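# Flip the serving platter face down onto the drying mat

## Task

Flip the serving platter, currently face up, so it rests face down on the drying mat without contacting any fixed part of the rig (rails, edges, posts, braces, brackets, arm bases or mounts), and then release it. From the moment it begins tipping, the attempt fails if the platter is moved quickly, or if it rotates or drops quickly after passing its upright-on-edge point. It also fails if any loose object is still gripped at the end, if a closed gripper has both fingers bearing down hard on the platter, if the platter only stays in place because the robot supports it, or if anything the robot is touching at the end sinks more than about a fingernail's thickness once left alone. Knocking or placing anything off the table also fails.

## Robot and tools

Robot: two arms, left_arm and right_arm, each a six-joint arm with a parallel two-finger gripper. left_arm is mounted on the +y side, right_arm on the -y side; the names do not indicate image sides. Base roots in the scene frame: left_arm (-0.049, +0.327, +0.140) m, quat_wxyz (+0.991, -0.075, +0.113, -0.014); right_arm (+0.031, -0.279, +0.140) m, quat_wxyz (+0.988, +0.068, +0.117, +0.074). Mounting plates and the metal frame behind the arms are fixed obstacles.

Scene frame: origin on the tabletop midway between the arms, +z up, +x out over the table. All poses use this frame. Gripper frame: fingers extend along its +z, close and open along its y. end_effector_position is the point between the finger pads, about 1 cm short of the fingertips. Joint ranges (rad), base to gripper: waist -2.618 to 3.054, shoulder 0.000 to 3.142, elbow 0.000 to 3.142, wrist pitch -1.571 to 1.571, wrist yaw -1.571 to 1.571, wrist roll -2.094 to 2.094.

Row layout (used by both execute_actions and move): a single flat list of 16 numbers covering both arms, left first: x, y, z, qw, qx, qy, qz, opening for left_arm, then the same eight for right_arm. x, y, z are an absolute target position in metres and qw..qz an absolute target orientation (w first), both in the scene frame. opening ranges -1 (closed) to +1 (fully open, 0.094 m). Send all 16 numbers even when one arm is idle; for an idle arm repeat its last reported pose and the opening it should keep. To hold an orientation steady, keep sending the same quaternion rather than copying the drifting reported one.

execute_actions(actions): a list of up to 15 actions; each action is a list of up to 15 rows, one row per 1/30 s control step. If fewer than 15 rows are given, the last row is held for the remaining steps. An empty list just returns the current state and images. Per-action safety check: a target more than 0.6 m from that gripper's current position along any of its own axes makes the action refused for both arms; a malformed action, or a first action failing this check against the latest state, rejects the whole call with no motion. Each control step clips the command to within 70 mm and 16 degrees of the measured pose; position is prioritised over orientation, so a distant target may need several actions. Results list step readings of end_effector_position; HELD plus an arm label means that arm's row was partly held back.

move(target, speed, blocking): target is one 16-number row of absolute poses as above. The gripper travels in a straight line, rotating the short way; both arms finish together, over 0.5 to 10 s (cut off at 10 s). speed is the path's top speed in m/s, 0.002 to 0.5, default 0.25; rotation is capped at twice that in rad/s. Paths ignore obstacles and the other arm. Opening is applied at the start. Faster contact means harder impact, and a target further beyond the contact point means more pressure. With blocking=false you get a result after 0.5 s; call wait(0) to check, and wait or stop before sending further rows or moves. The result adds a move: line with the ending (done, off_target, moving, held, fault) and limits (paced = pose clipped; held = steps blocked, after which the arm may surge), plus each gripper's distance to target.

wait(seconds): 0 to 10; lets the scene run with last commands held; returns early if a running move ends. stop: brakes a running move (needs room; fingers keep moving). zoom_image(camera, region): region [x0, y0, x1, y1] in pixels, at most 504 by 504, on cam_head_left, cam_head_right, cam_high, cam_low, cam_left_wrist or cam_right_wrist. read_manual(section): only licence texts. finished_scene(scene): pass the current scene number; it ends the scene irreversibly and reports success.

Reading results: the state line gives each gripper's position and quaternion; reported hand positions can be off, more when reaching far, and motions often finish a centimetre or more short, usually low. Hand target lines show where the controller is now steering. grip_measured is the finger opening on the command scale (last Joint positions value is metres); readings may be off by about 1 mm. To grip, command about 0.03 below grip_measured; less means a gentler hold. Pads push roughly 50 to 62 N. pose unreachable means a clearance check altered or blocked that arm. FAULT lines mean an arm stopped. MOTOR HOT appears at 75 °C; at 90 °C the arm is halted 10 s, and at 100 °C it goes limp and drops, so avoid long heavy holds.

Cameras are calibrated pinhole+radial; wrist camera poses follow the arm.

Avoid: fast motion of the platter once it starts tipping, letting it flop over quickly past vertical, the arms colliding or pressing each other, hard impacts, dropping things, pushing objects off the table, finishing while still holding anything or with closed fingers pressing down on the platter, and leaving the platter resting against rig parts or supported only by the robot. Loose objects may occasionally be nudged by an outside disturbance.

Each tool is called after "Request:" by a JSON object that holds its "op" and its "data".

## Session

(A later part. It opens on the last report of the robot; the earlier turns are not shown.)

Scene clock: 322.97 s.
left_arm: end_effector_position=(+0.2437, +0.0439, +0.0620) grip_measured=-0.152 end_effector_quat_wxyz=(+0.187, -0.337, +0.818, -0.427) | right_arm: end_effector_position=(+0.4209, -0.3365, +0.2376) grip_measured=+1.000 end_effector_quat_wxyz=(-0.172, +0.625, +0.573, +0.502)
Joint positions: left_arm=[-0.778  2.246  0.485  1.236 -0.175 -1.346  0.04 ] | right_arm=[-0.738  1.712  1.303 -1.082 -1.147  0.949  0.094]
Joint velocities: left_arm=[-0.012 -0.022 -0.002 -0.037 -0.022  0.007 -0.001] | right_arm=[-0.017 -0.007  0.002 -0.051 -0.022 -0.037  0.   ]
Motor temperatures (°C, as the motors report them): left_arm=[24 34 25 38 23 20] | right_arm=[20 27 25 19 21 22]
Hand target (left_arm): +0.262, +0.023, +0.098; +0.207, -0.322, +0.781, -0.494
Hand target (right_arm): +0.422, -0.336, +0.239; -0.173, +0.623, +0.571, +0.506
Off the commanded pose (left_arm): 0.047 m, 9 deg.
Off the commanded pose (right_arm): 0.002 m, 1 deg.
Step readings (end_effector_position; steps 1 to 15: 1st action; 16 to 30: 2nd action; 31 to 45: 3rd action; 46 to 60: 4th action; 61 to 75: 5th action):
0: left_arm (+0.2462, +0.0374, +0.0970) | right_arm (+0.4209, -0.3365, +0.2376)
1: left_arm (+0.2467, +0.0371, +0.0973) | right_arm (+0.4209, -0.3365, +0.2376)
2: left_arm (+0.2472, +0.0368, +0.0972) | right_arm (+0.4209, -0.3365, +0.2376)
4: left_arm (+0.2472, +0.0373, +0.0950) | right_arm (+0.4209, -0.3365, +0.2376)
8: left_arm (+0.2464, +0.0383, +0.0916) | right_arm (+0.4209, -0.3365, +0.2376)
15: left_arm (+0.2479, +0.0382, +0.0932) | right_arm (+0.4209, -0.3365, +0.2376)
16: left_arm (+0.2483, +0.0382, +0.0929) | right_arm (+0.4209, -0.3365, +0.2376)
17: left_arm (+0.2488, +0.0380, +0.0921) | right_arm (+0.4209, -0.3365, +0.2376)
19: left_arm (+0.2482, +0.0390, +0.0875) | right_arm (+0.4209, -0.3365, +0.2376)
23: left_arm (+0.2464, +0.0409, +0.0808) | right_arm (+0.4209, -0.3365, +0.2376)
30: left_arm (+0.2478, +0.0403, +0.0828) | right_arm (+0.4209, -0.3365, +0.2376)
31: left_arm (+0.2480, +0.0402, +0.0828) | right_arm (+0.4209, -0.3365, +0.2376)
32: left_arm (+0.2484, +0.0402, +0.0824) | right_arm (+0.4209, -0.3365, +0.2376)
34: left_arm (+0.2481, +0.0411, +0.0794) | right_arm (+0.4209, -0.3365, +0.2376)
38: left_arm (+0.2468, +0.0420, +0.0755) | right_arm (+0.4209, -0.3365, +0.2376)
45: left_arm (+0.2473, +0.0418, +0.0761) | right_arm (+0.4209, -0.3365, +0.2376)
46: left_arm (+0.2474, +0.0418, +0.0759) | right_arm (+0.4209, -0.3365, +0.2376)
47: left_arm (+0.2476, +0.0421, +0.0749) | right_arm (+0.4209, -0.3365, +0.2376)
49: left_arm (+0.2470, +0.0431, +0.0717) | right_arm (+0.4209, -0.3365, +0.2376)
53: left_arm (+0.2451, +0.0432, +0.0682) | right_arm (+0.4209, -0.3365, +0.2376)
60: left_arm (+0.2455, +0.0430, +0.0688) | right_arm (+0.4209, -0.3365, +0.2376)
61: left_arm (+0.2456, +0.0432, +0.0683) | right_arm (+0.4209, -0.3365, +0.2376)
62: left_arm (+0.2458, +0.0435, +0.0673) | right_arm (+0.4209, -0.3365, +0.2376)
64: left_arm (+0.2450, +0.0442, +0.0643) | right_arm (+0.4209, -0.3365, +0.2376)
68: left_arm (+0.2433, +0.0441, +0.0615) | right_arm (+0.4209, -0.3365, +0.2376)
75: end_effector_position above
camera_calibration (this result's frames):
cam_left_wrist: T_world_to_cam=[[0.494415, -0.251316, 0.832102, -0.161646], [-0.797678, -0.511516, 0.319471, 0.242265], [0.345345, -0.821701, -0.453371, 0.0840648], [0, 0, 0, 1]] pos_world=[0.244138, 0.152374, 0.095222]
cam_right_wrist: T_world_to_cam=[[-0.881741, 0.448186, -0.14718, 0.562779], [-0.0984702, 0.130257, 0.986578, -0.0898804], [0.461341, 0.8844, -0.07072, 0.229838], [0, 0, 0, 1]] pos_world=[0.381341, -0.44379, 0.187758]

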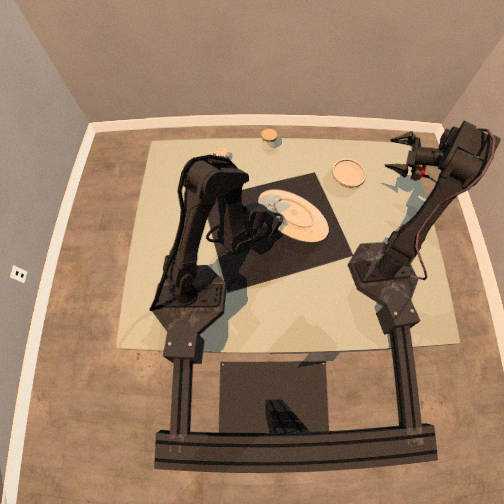

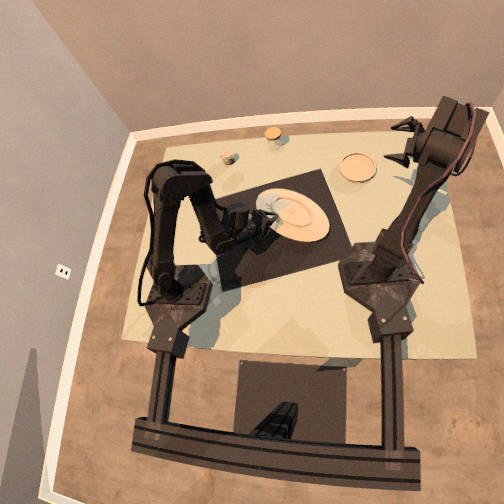

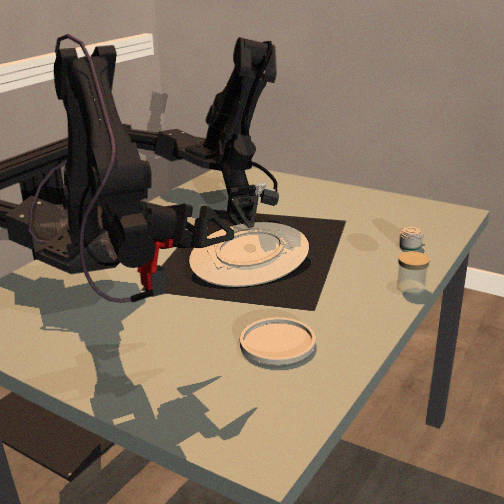

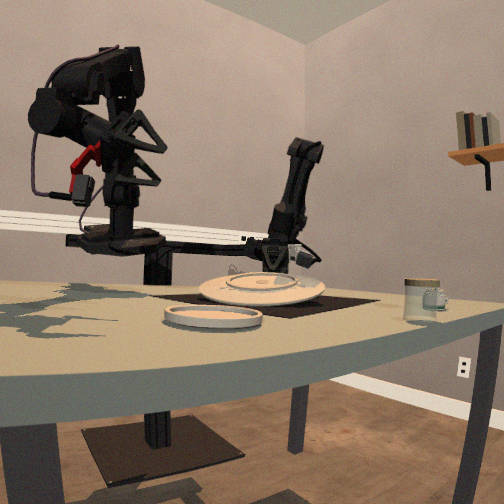

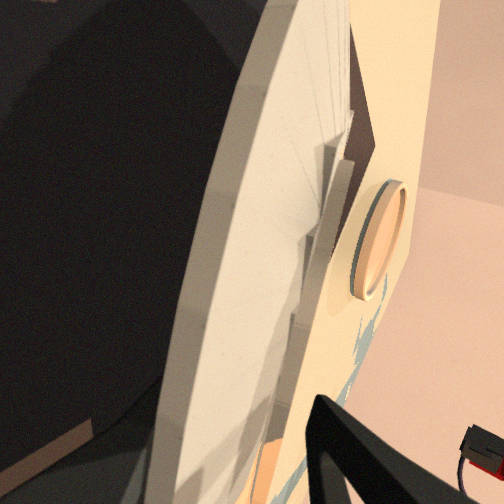

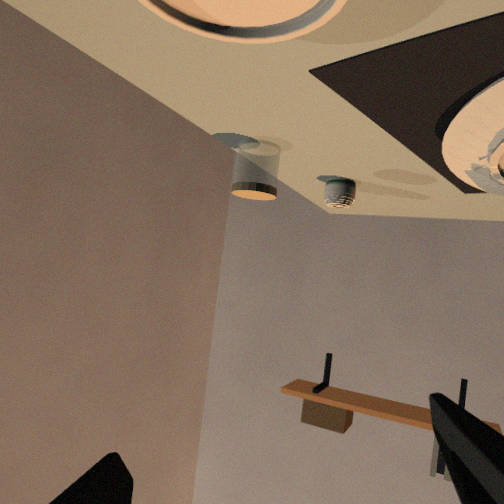

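Request:
{"op": "execute_actions", "data": {"actions": [[[0.263,0.022,0.091,0.206,-0.323,0.779,-0.496,-0.15,0.4216,-0.3359,0.2393,-0.173,0.623,0.571,0.506,1]],[[0.262,0.023,0.085,0.204,-0.324,0.781,-0.493,-0.15,0.4216,-0.3359,0.2393,-0.173,0.623,0.571,0.506,1]],[[0.261,0.024,0.079,0.203,-0.325,0.783,-0.49,-0.15,0.4216,-0.3359,0.2393,-0.173,0.623,0.571,0.506,1]],[[0.26,0.025,0.073,0.203,-0.325,0.783,-0.49,-0.15,0.4216,-0.3359,0.2393,-0.173,0.623,0.571,0.506,1]],[[0.26,0.025,0.067,0.2,-0.326,0.788,-0.483,-0.15,0.4216,-0.3359,0.2393,-0.173,0.623,0.571,0.506,1]],[[0.26,0.025,0.061,0.2,-0.326,0.788,-0.483,-0.15,0.4216,-0.3359,0.2393,-0.173,0.623,0.571,0.506,1]]]}}

Request:
{"op": "zoom_image", "data": {"camera": "cam_low", "region": [180, 230, 340, 320]}}

Scene clock: 335.83 s.
left_arm: end_effector_position=(+0.2386, +0.0476, +0.0350) grip_measured=-0.151 end_effector_quat_wxyz=(+0.181, -0.340, +0.818, -0.427) | right_arm: end_effector_position=(+0.4209, -0.3365, +0.2376) grip_measured=+1.000 end_effector_quat_wxyz=(-0.172, +0.625, +0.573, +0.502)
Joint positions: left_arm=[-0.75   2.39   0.502  1.358 -0.144 -1.341  0.04 ] | right_arm=[-0.738  1.712  1.303 -1.082 -1.147  0.949  0.094]
Joint velocities: left_arm=[ 0.002  0.002 -0.007  0.007  0.022  0.037 -0.   ] | right_arm=[-0.002 -0.027  0.002 -0.051 -0.081 -0.007  0.   ]
Motor temperatures (°C, as the motors report them): left_arm=[24 34 25 40 23 20] | right_arm=[20 27 25 19 21 22]
Hand target (left_arm): +0.258, +0.027, +0.062; +0.200, -0.324, +0.789, -0.482
Hand target (right_arm): +0.422, -0.336, +0.239; -0.173, +0.623, +0.571, +0.506
Off the commanded pose (left_arm): 0.041 m, 8 deg.
Off the commanded pose (right_arm): 0.002 m, 1 deg.
Step readings (end_effector_position; steps 1 to 15: 1st action; 16 to 30: 2nd action; 31 to 45: 3rd action; 46 to 60: 4th action; 61 to 75: 5th action; 76 to 90: 6th action):
0: left_arm (+0.2437, +0.0439, +0.0620) | right_arm (+0.4209, -0.3365, +0.2376)
1: left_arm (+0.2438, +0.0441, +0.0616) | right_arm (+0.4209, -0.3365, +0.2376)
2: left_arm (+0.2440, +0.0445, +0.0608) | right_arm (+0.4209, -0.3365, +0.2376)
4: left_arm (+0.2432, +0.0450, +0.0582) | right_arm (+0.4209, -0.3365, +0.2376)
8: left_arm (+0.2418, +0.0446, +0.0564) | right_arm (+0.4209, -0.3365, +0.2376)
15: left_arm (+0.2420, +0.0445, +0.0567) | right_arm (+0.4209, -0.3365, +0.2376)
16: left_arm (+0.2421, +0.0448, +0.0564) | right_arm (+0.4209, -0.3365, +0.2376)
17: left_arm (+0.2421, +0.0451, +0.0555) | right_arm (+0.4209, -0.3365, +0.2376)
19: left_arm (+0.2414, +0.0457, +0.0535) | right_arm (+0.4209, -0.3365, +0.2376)
23: left_arm (+0.2404, +0.0453, +0.0524) | right_arm (+0.4209, -0.3365, +0.2376)
30: left_arm (+0.2406, +0.0452, +0.0527) | right_arm (+0.4209, -0.3365, +0.2376)
31: left_arm (+0.2405, +0.0453, +0.0522) | right_arm (+0.4209, -0.3365, +0.2376)
32: left_arm (+0.2404, +0.0457, +0.0514) | right_arm (+0.4209, -0.3365, +0.2376)
34: left_arm (+0.2397, +0.0458, +0.0489) | right_arm (+0.4209, -0.3365, +0.2376)
38: left_arm (+0.2388, +0.0460, +0.0467) | right_arm (+0.4209, -0.3365, +0.2376)
45: left_arm (+0.2390, +0.0459, +0.0470) | right_arm (+0.4209, -0.3365, +0.2376)
46: left_arm (+0.2390, +0.0460, +0.0466) | right_arm (+0.4209, -0.3365, +0.2376)
47: left_arm (+0.2390, +0.0464, +0.0457) | right_arm (+0.4209, -0.3365, +0.2376)
49: left_arm (+0.2384, +0.0465, +0.0429) | right_arm (+0.4209, -0.3365, +0.2376)
53: left_arm (+0.2373, +0.0464, +0.0405) | right_arm (+0.4209, -0.3365, +0.2376)
60: left_arm (+0.2375, +0.0464, +0.0408) | right_arm (+0.4209, -0.3365, +0.2376)
61: left_arm (+0.2376, +0.0465, +0.0408) | right_arm (+0.4209, -0.3365, +0.2376)
62: left_arm (+0.2381, +0.0467, +0.0407) | right_arm (+0.4209, -0.3365, +0.2376)
64: left_arm (+0.2388, +0.0471, +0.0397) | right_arm (+0.4209, -0.3365, +0.2376)
68: left_arm (+0.2389, +0.0477, +0.0377) | right_arm (+0.4209, -0.3365, +0.2376)
75: left_arm (+0.2389, +0.0477, +0.0377) | right_arm (+0.4209, -0.3365, +0.2376)
76: left_arm (+0.2386, +0.0477, +0.0373) | right_arm (+0.4209, -0.3365, +0.2376)
77: left_arm (+0.2388, +0.0477, +0.0366) | right_arm (+0.4209, -0.3365, +0.2376)
79: left_arm (+0.2387, +0.0480, +0.0351) | right_arm (+0.4209, -0.3365, +0.2376)
83: left_arm (+0.2387, +0.0477, +0.0351) | right_arm (+0.4209, -0.3365, +0.2376)
90: end_effector_position above
camera_calibration (this result's frames):
cam_left_wrist: T_world_to_cam=[[0.503696, -0.247943, 0.827535, -0.137974], [-0.794479, -0.509141, 0.331028, 0.247473], [0.339256, -0.824197, -0.453438, 0.0781813], [0, 0, 0, 1]] pos_world=[0.239586, 0.156226, 0.0677082]
cam_right_wrist: T_world_to_cam=[[-0.881741, 0.448186, -0.14718, 0.562779], [-0.0984702, 0.130257, 0.986578, -0.0898804], [0.461341, 0.8844, -0.07072, 0.229838], [0, 0, 0, 1]] pos_world=[0.381341, -0.44379, 0.187758]

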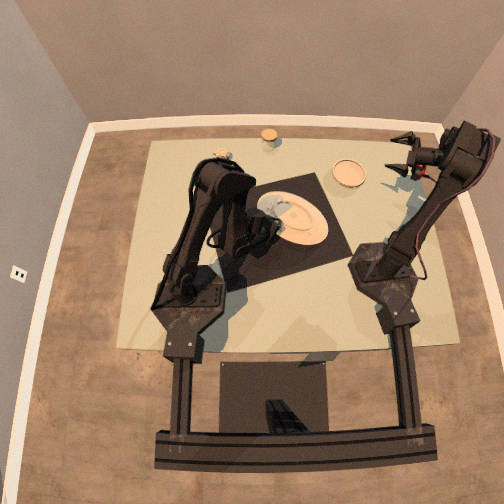

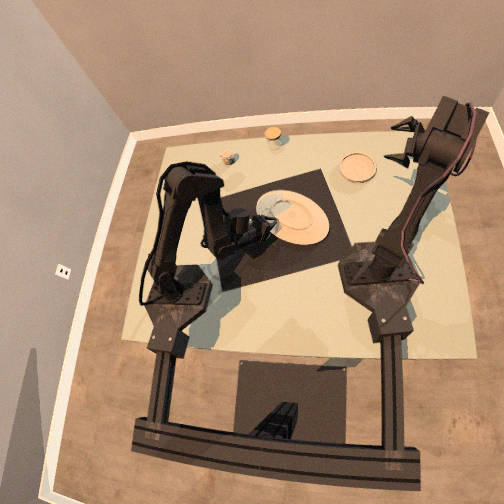

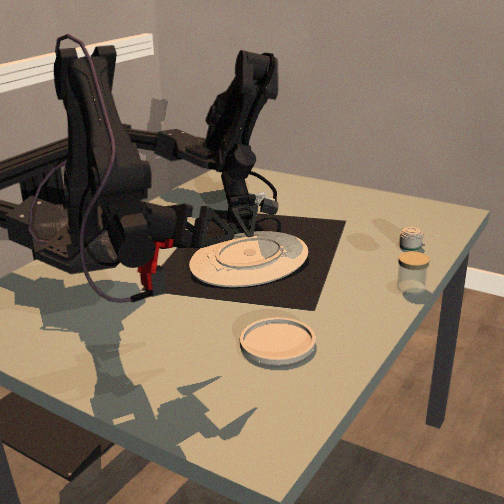

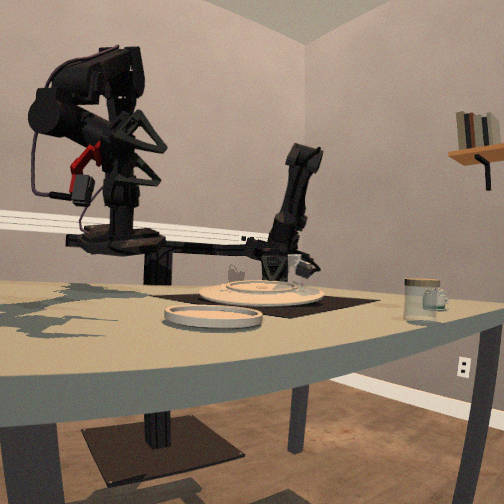

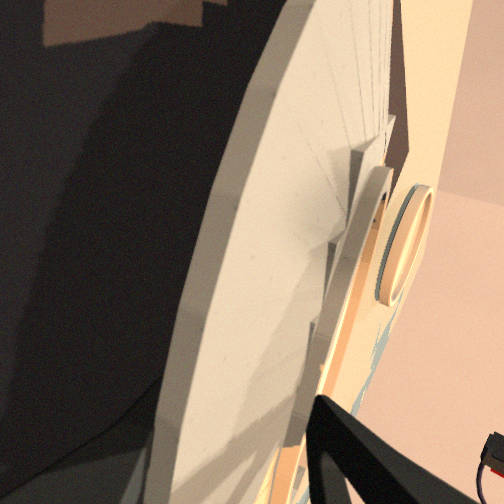

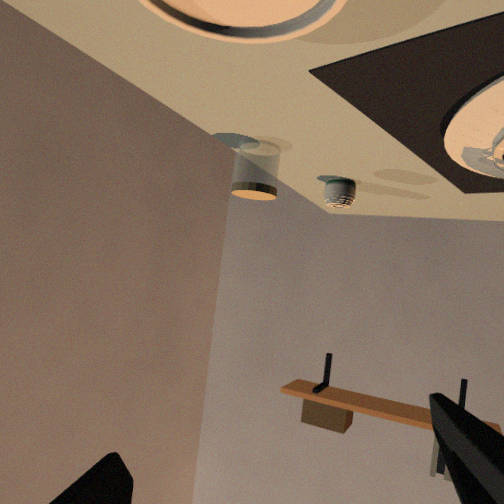

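Region (180, 230, 340, 320) of cam_low's 504x504 image, scaled by 3.150, with more detail than that image has; it fills the top 284 rows of this view, and the rest is white.

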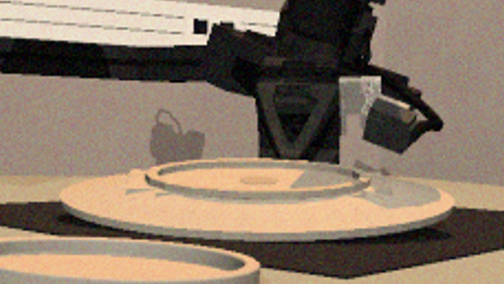

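Request:
{"op": "execute_actions", "data": {"actions": [[[0.258,0.027,0.055,0.197,-0.328,0.792,-0.476,-0.12,0.4216,-0.3359,0.2393,-0.173,0.623,0.571,0.506,1]],[[0.255,0.03,0.049,0.194,-0.33,0.796,-0.469,-0.09,0.4216,-0.3359,0.2393,-0.173,0.623,0.571,0.506,1]],[[0.252,0.033,0.043,0.191,-0.331,0.8,-0.462,-0.06,0.4216,-0.3359,0.2393,-0.173,0.623,0.571,0.506,1]],[[0.249,0.036,0.038,0.186,-0.335,0.808,-0.448,-0.03,0.4216,-0.3359,0.2393,-0.173,0.623,0.571,0.506,1]],[[0.246,0.039,0.033,0.18,-0.338,0.816,-0.434,0.0,0.4216,-0.3359,0.2393,-0.173,0.623,0.571,0.506,1]]]}}

Scene clock: 351.07 s.
left_arm: end_effector_position=(+0.2376, +0.0477, +0.0252) grip_measured=-0.003 end_effector_quat_wxyz=(+0.177, -0.342, +0.821, -0.422) | right_arm: end_effector_position=(+0.4209, -0.3365, +0.2376) grip_measured=+1.000 end_effector_quat_wxyz=(-0.172, +0.625, +0.573, +0.502)
Joint positions: left_arm=[-0.742  2.425  0.519  1.362 -0.138 -1.343  0.047] | right_arm=[-0.738  1.712  1.303 -1.082 -1.147  0.949  0.094]
Joint velocities: left_arm=[-0.002 -0.002 -0.007  0.007 -0.022  0.007 -0.   ] | right_arm=[ 0.002  0.002  0.002 -0.022 -0.037  0.051  0.   ]
Motor temperatures (°C, as the motors report them): left_arm=[24 34 25 40 23 20] | right_arm=[20 28 25 19 21 22]
Hand target (left_arm): +0.246, +0.039, +0.033; +0.180, -0.338, +0.816, -0.434
Hand target (right_arm): +0.422, -0.336, +0.239; -0.173, +0.623, +0.571, +0.506
Off the commanded pose (left_arm): 0.014 m, 2 deg.
Off the commanded pose (right_arm): 0.002 m, 1 deg.
Step readings (end_effector_position; steps 1 to 15: 1st action; 16 to 30: 2nd action; 31 to 45: 3rd action; 46 to 60: 4th action; 61 to 75: 5th action):
0: left_arm (+0.2387, +0.0476, +0.0351) | right_arm (+0.4209, -0.3365, +0.2376)
1: left_arm (+0.2389, +0.0475, +0.0348) | right_arm (+0.4209, -0.3365, +0.2376)
2: left_arm (+0.2390, +0.0476, +0.0334) | right_arm (+0.4209, -0.3365, +0.2376)
4: left_arm (+0.2387, +0.0482, +0.0307) | right_arm (+0.4209, -0.3365, +0.2376)
8: left_arm (+0.2389, +0.0480, +0.0309) | right_arm (+0.4209, -0.3365, +0.2376)
15: left_arm (+0.2389, +0.0480, +0.0309) | right_arm (+0.4209, -0.3365, +0.2376)
16: left_arm (+0.2386, +0.0481, +0.0305) | right_arm (+0.4209, -0.3365, +0.2376)
17: left_arm (+0.2385, +0.0479, +0.0297) | right_arm (+0.4209, -0.3365, +0.2376)
19: left_arm (+0.2379, +0.0480, +0.0274) | right_arm (+0.4209, -0.3365, +0.2376)
23: left_arm (+0.2382, +0.0482, +0.0274) | right_arm (+0.4209, -0.3365, +0.2376)
30: left_arm (+0.2382, +0.0481, +0.0275) | right_arm (+0.4209, -0.3365, +0.2376)
31: left_arm (+0.2381, +0.0482, +0.0271) | right_arm (+0.4209, -0.3365, +0.2376)
32: left_arm (+0.2379, +0.0480, +0.0264) | right_arm (+0.4209, -0.3365, +0.2376)
34: left_arm (+0.2374, +0.0477, +0.0249) | right_arm (+0.4209, -0.3365, +0.2376)
38: left_arm (+0.2374, +0.0477, +0.0249) | right_arm (+0.4209, -0.3365, +0.2376)
45: left_arm (+0.2374, +0.0477, +0.0249) | right_arm (+0.4209, -0.3365, +0.2376)
46: left_arm (+0.2374, +0.0477, +0.0249) | right_arm (+0.4209, -0.3365, +0.2376)
47: left_arm (+0.2374, +0.0477, +0.0249) | right_arm (+0.4209, -0.3365, +0.2376)
49: left_arm (+0.2374, +0.0477, +0.0249) | right_arm (+0.4209, -0.3365, +0.2376)
53: left_arm (+0.2374, +0.0477, +0.0249) | right_arm (+0.4209, -0.3365, +0.2376)
60: left_arm (+0.2374, +0.0477, +0.0249) | right_arm (+0.4209, -0.3365, +0.2376)
61: left_arm (+0.2374, +0.0477, +0.0249) | right_arm (+0.4209, -0.3365, +0.2376)
62: left_arm (+0.2376, +0.0476, +0.0253) | right_arm (+0.4209, -0.3365, +0.2376)
64: left_arm (+0.2376, +0.0477, +0.0252) | right_arm (+0.4209, -0.3365, +0.2376)
68: left_arm (+0.2376, +0.0477, +0.0252) | right_arm (+0.4209, -0.3365, +0.2376)
75: end_effector_position above
camera_calibration (this result's frames):
cam_left_wrist: T_world_to_cam=[[0.514564, -0.254159, 0.818919, -0.13142], [-0.790385, -0.510876, 0.338079, 0.248819], [0.33244, -0.821224, -0.463761, 0.0758771], [0, 0, 0, 1]] pos_world=[0.239062, 0.156026, 0.0586907]
cam_right_wrist: T_world_to_cam=[[-0.881741, 0.448186, -0.14718, 0.562779], [-0.0984702, 0.130257, 0.986578, -0.0898804], [0.461341, 0.8844, -0.07072, 0.229838], [0, 0, 0, 1]] pos_world=[0.381341, -0.44379, 0.187758]

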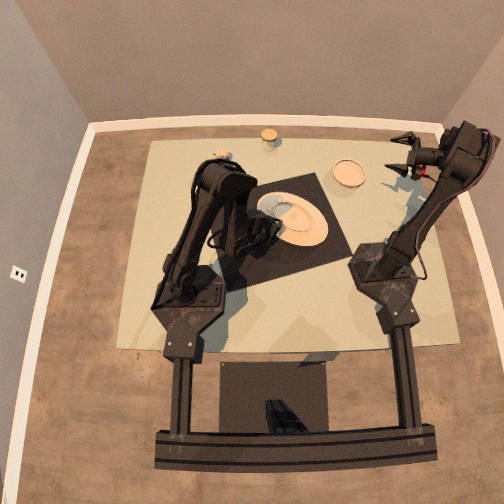

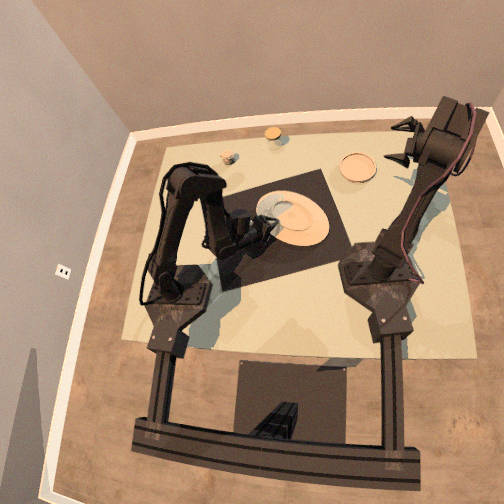

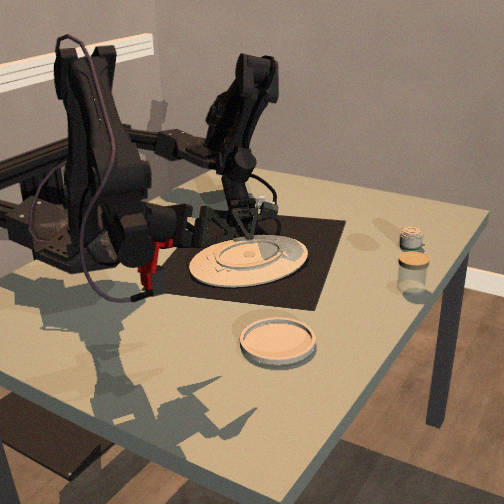

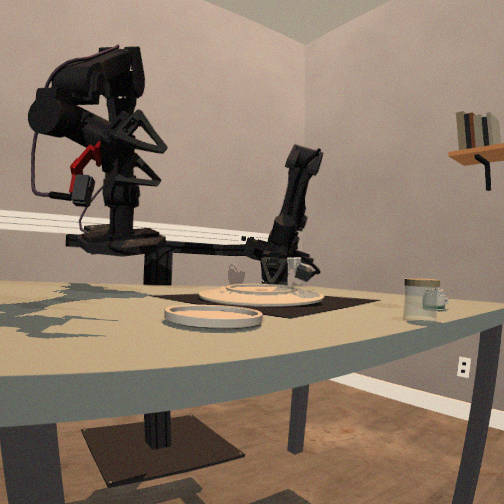

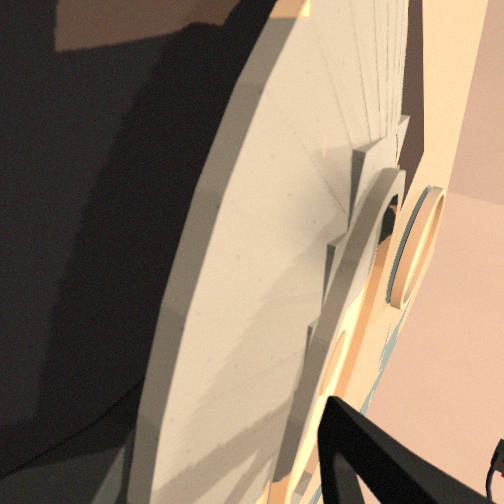

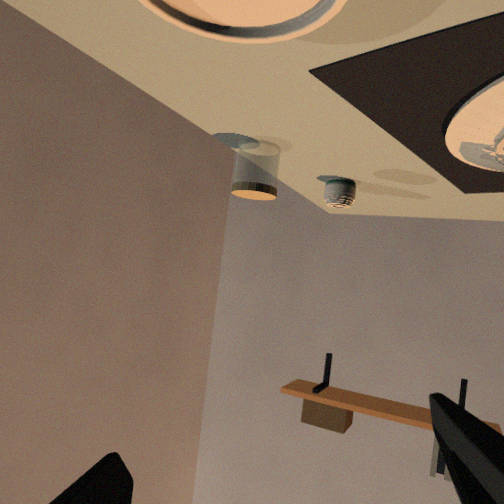

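Request:
{"op": "move", "data": {"target": [0.219,0.066,0.026,0.14,-0.356,0.86,-0.339,0.05,0.4209,-0.3365,0.2376,-0.172,0.625,0.573,0.502,1], "speed": 0.012}}

Scene clock: 365.87 s.
left_arm: end_effector_position=(+0.2256, +0.0632, +0.0240) grip_measured=+0.047 end_effector_quat_wxyz=(+0.141, -0.360, +0.855, -0.345) | right_arm: end_effector_position=(+0.4207, -0.3366, +0.2372) grip_measured=+1.000 end_effector_quat_wxyz=(-0.172, +0.625, +0.574, +0.501)
Joint positions: left_arm=[-0.755  2.233  0.508  0.993 -0.185 -1.39   0.049] | right_arm=[-0.738  1.712  1.303 -1.082 -1.145  0.949  0.094]
Joint velocities: left_arm=[-0.012 -0.012 -0.002 -0.051 -0.022 -0.051 -0.   ] | right_arm=[ 0.017  0.017 -0.007 -0.051  0.007 -0.081  0.   ]
Motor temperatures (°C, as the motors report them): left_arm=[24 34 24 37 23 20] | right_arm=[20 28 25 19 21 22]
Hand target (left_arm): +0.219, +0.066, +0.026; +0.140, -0.357, +0.859, -0.339
Hand target (right_arm): +0.421, -0.337, +0.238; -0.172, +0.625, +0.573, +0.502
Off the commanded pose (left_arm): 0.007 m, 1 deg.
Off the commanded pose (right_arm): 0.000 m, 0 deg.
move: done
camera_calibration (this result's frames):
cam_left_wrist: T_world_to_cam=[[0.622205, -0.347472, 0.701515, -0.135819], [-0.738043, -0.559185, 0.37763, 0.237998], [0.261061, -0.752712, -0.604377, 0.107185], [0, 0, 0, 1]] pos_world=[0.232179, 0.166571, 0.070184]
cam_right_wrist: T_world_to_cam=[[-0.882118, 0.447532, -0.146912, 0.562512], [-0.0972911, 0.132057, 0.986456, -0.0893887], [0.460872, 0.884464, -0.0729488, 0.230733], [0, 0, 0, 1]] pos_world=[0.381166, -0.444013, 0.187649]

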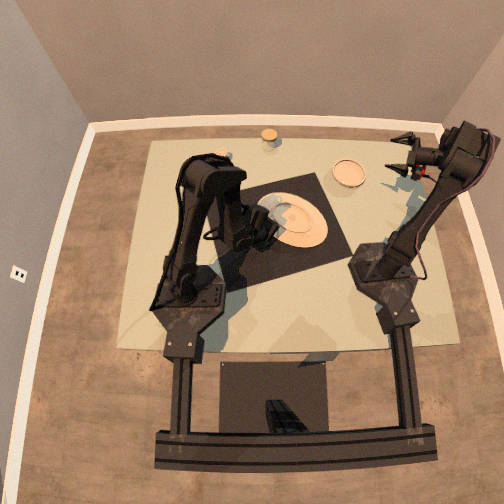

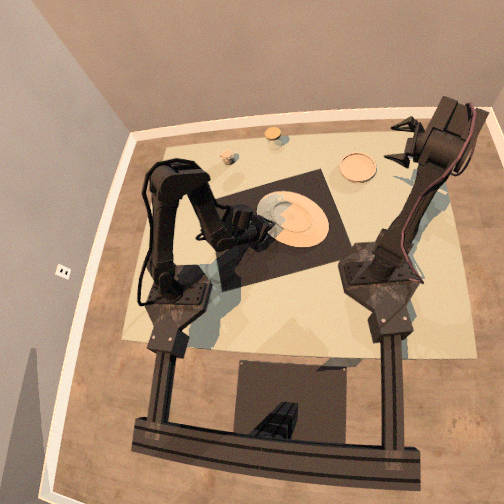

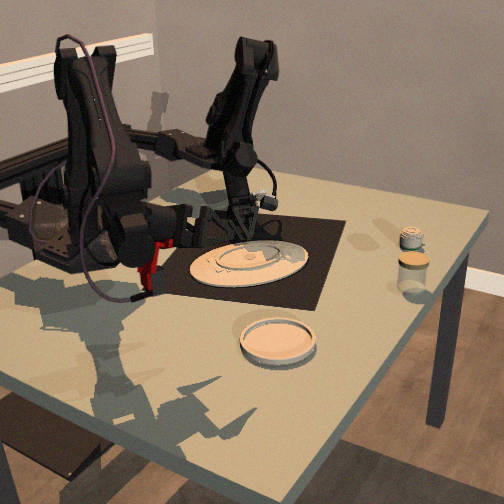

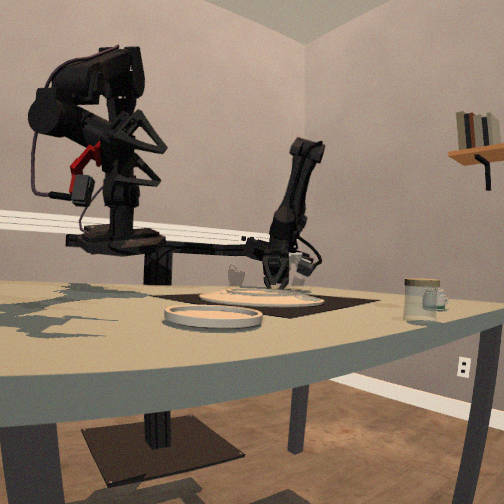

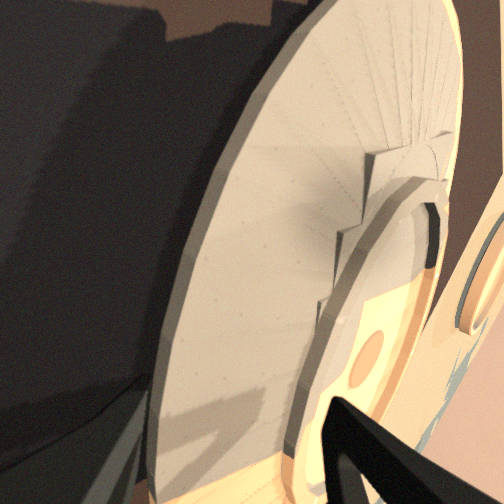

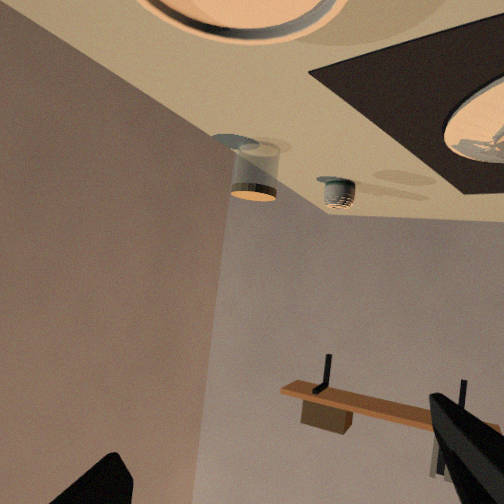

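Tip appears out. Back off a little more, then up.

Request:
{"op": "move", "data": {"target": [0.208,0.08,0.027,0.14,-0.356,0.86,-0.339,0.05,0.4209,-0.3365,0.2376,-0.172,0.625,0.573,0.502,1], "speed": 0.02}}

Request:
{"op": "move", "data": {"target": [0.18,0.11,0.11,0.14,-0.356,0.86,-0.339,0.05,0.4209,-0.3365,0.2376,-0.172,0.625,0.573,0.502,1], "speed": 0.15}}

Scene clock: 373.03 s.
left_arm: end_effector_position=(+0.2115, +0.0773, +0.0245) grip_measured=+0.047 end_effector_quat_wxyz=(+0.139, -0.360, +0.858, -0.340) | right_arm: end_effector_position=(+0.4206, -0.3367, +0.2369) grip_measured=+1.000 end_effector_quat_wxyz=(-0.172, +0.625, +0.574, +0.500)
Joint positions: left_arm=[-0.755  2.219  0.435  1.041 -0.185 -1.39   0.049] | right_arm=[-0.738  1.712  1.303 -1.082 -1.143  0.949  0.094]
Joint velocities: left_arm=[-0.012 -0.002 -0.007  0.007 -0.022 -0.022  0.   ] | right_arm=[-0.002 -0.012 -0.002 -0.007 -0.051 -0.066  0.   ]
Motor temperatures (°C, as the motors report them): left_arm=[24 34 24 36 23 20] | right_arm=[20 28 25 19 21 22]
Hand target (left_arm): +0.208, +0.080, +0.027; +0.140, -0.356, +0.860, -0.339
Hand target (right_arm): +0.421, -0.337, +0.238; -0.172, +0.625, +0.573, +0.502
Off the commanded pose (left_arm): 0.005 m, 1 deg.
Off the commanded pose (right_arm): 0.001 m, 0 deg.
move: done
camera_calibration (this result's frames):
cam_left_wrist: T_world_to_cam=[[0.626645, -0.35475, 0.69388, -0.122753], [-0.736647, -0.560186, 0.37887, 0.235074], [0.254298, -0.748561, -0.612363, 0.123022], [0, 0, 0, 1]] pos_world=[0.218805, 0.180228, 0.0714481]
cam_right_wrist: T_world_to_cam=[[-0.882431, 0.446988, -0.146687, 0.562289], [-0.0963092, 0.133557, 0.98635, -0.0889774], [0.460478, 0.884513, -0.0748058, 0.231479], [0, 0, 0, 1]] pos_world=[0.381021, -0.444199, 0.187559]

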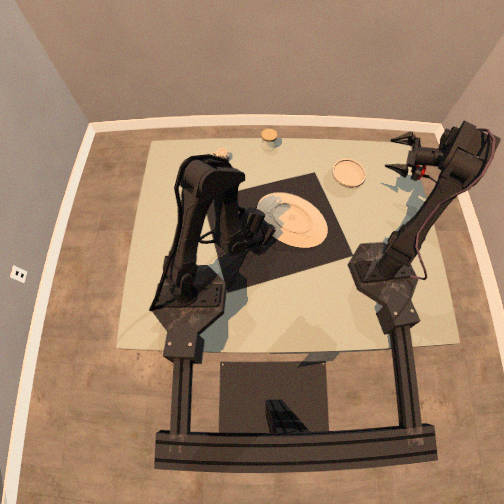

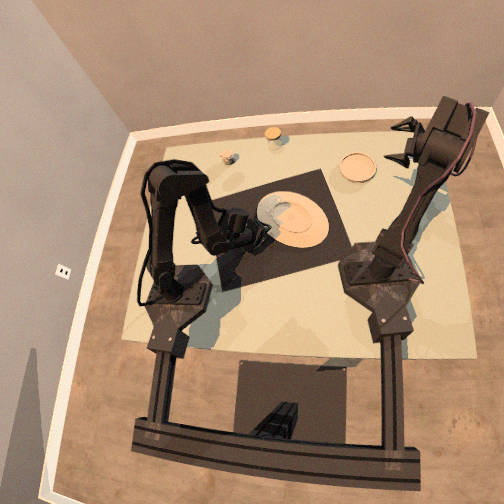

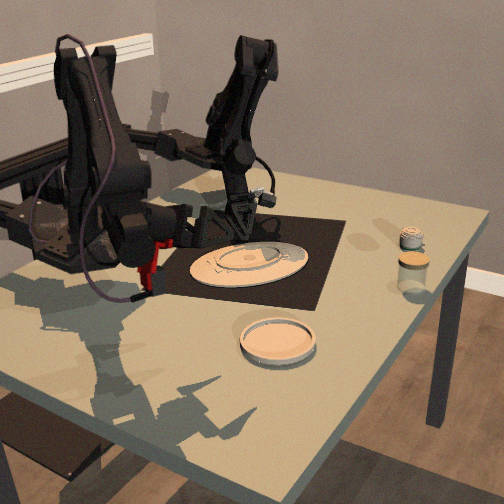

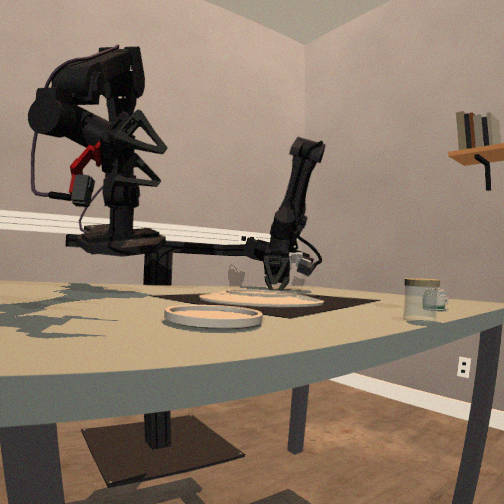

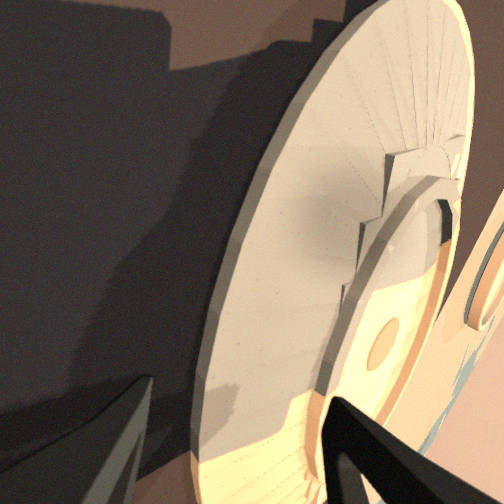

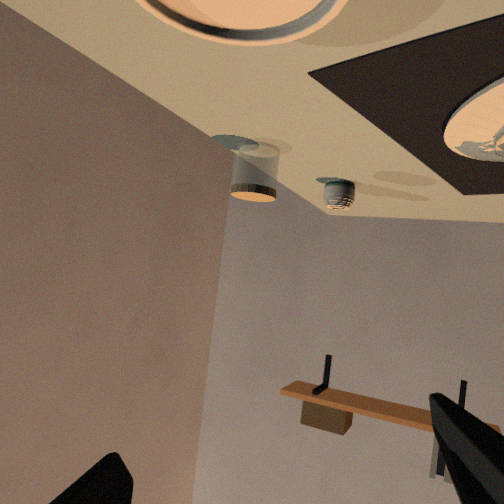

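Scene clock: 374.50 s.
left_arm: end_effector_position=(+0.1850, +0.1072, +0.1104) grip_measured=+0.047 end_effector_quat_wxyz=(+0.141, -0.358, +0.856, -0.346) | right_arm: end_effector_position=(+0.4205, -0.3367, +0.2368) grip_measured=+1.000 end_effector_quat_wxyz=(-0.172, +0.625, +0.574, +0.499)
Joint positions: left_arm=[-0.855  1.602  0.253  0.602 -0.255 -1.455  0.049] | right_arm=[-0.738  1.712  1.303 -1.082 -1.142  0.949  0.094]
Joint velocities: left_arm=[ 0.002  0.002 -0.012 -0.066 -0.037 -0.037 -0.001] | right_arm=[-0.007 -0.012  0.002 -0.037  0.022  0.022  0.   ]
Motor temperatures (°C, as the motors report them): left_arm=[24 34 24 36 23 20] | right_arm=[20 28 25 19 21 22]
Hand target (left_arm): +0.181, +0.109, +0.110; +0.141, -0.355, +0.860, -0.338
Hand target (right_arm): +0.421, -0.336, +0.238; -0.172, +0.625, +0.573, +0.502
Off the commanded pose (left_arm): 0.006 m, 1 deg.
Off the commanded pose (right_arm): 0.001 m, 0 deg.
move: done
camera_calibration (this result's frames):
cam_left_wrist: T_world_to_cam=[[0.619278, -0.350492, 0.702603, -0.155218], [-0.741626, -0.55497, 0.376827, 0.200329], [0.257848, -0.754429, -0.603615, 0.203849], [0, 0, 0, 1]] pos_world=[0.19213, 0.210564, 0.156614]
cam_right_wrist: T_world_to_cam=[[-0.882619, 0.446662, -0.146551, 0.562155], [-0.0957203, 0.134457, 0.986285, -0.08873], [0.460241, 0.884542, -0.0759198, 0.231925], [0, 0, 0, 1]] pos_world=[0.380934, -0.444311, 0.187505]

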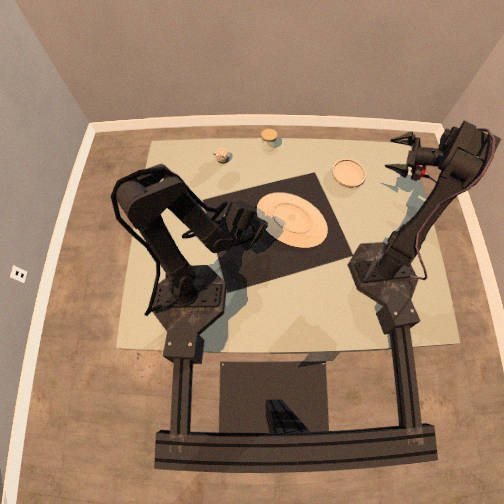

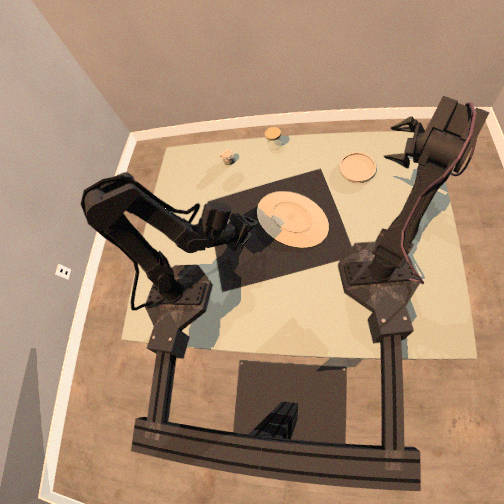

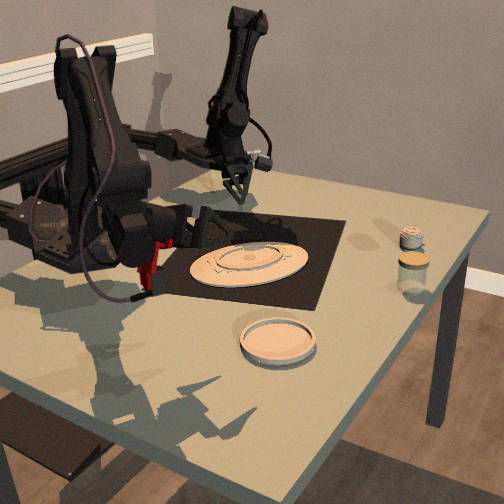

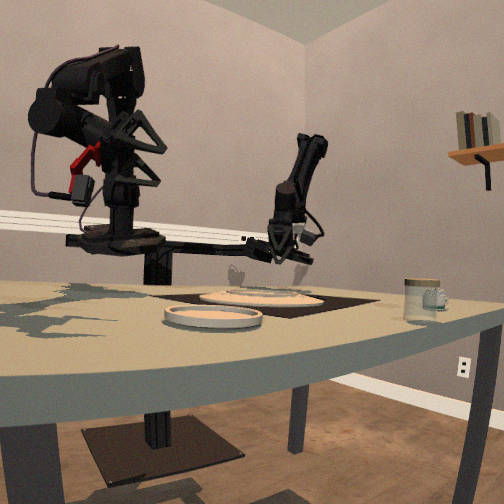

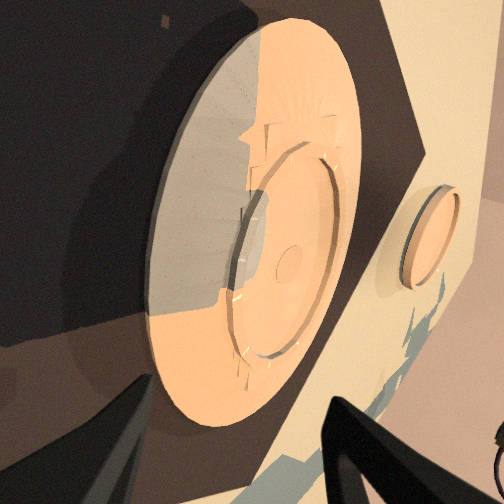

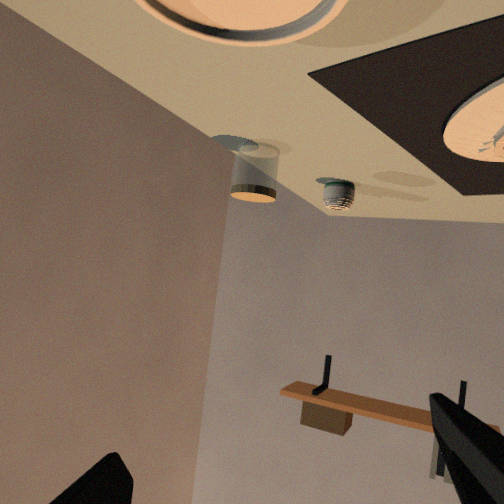

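Request:
{"op": "finished_scene", "data": {"scene": 1}}

The scene is finished: the task was done.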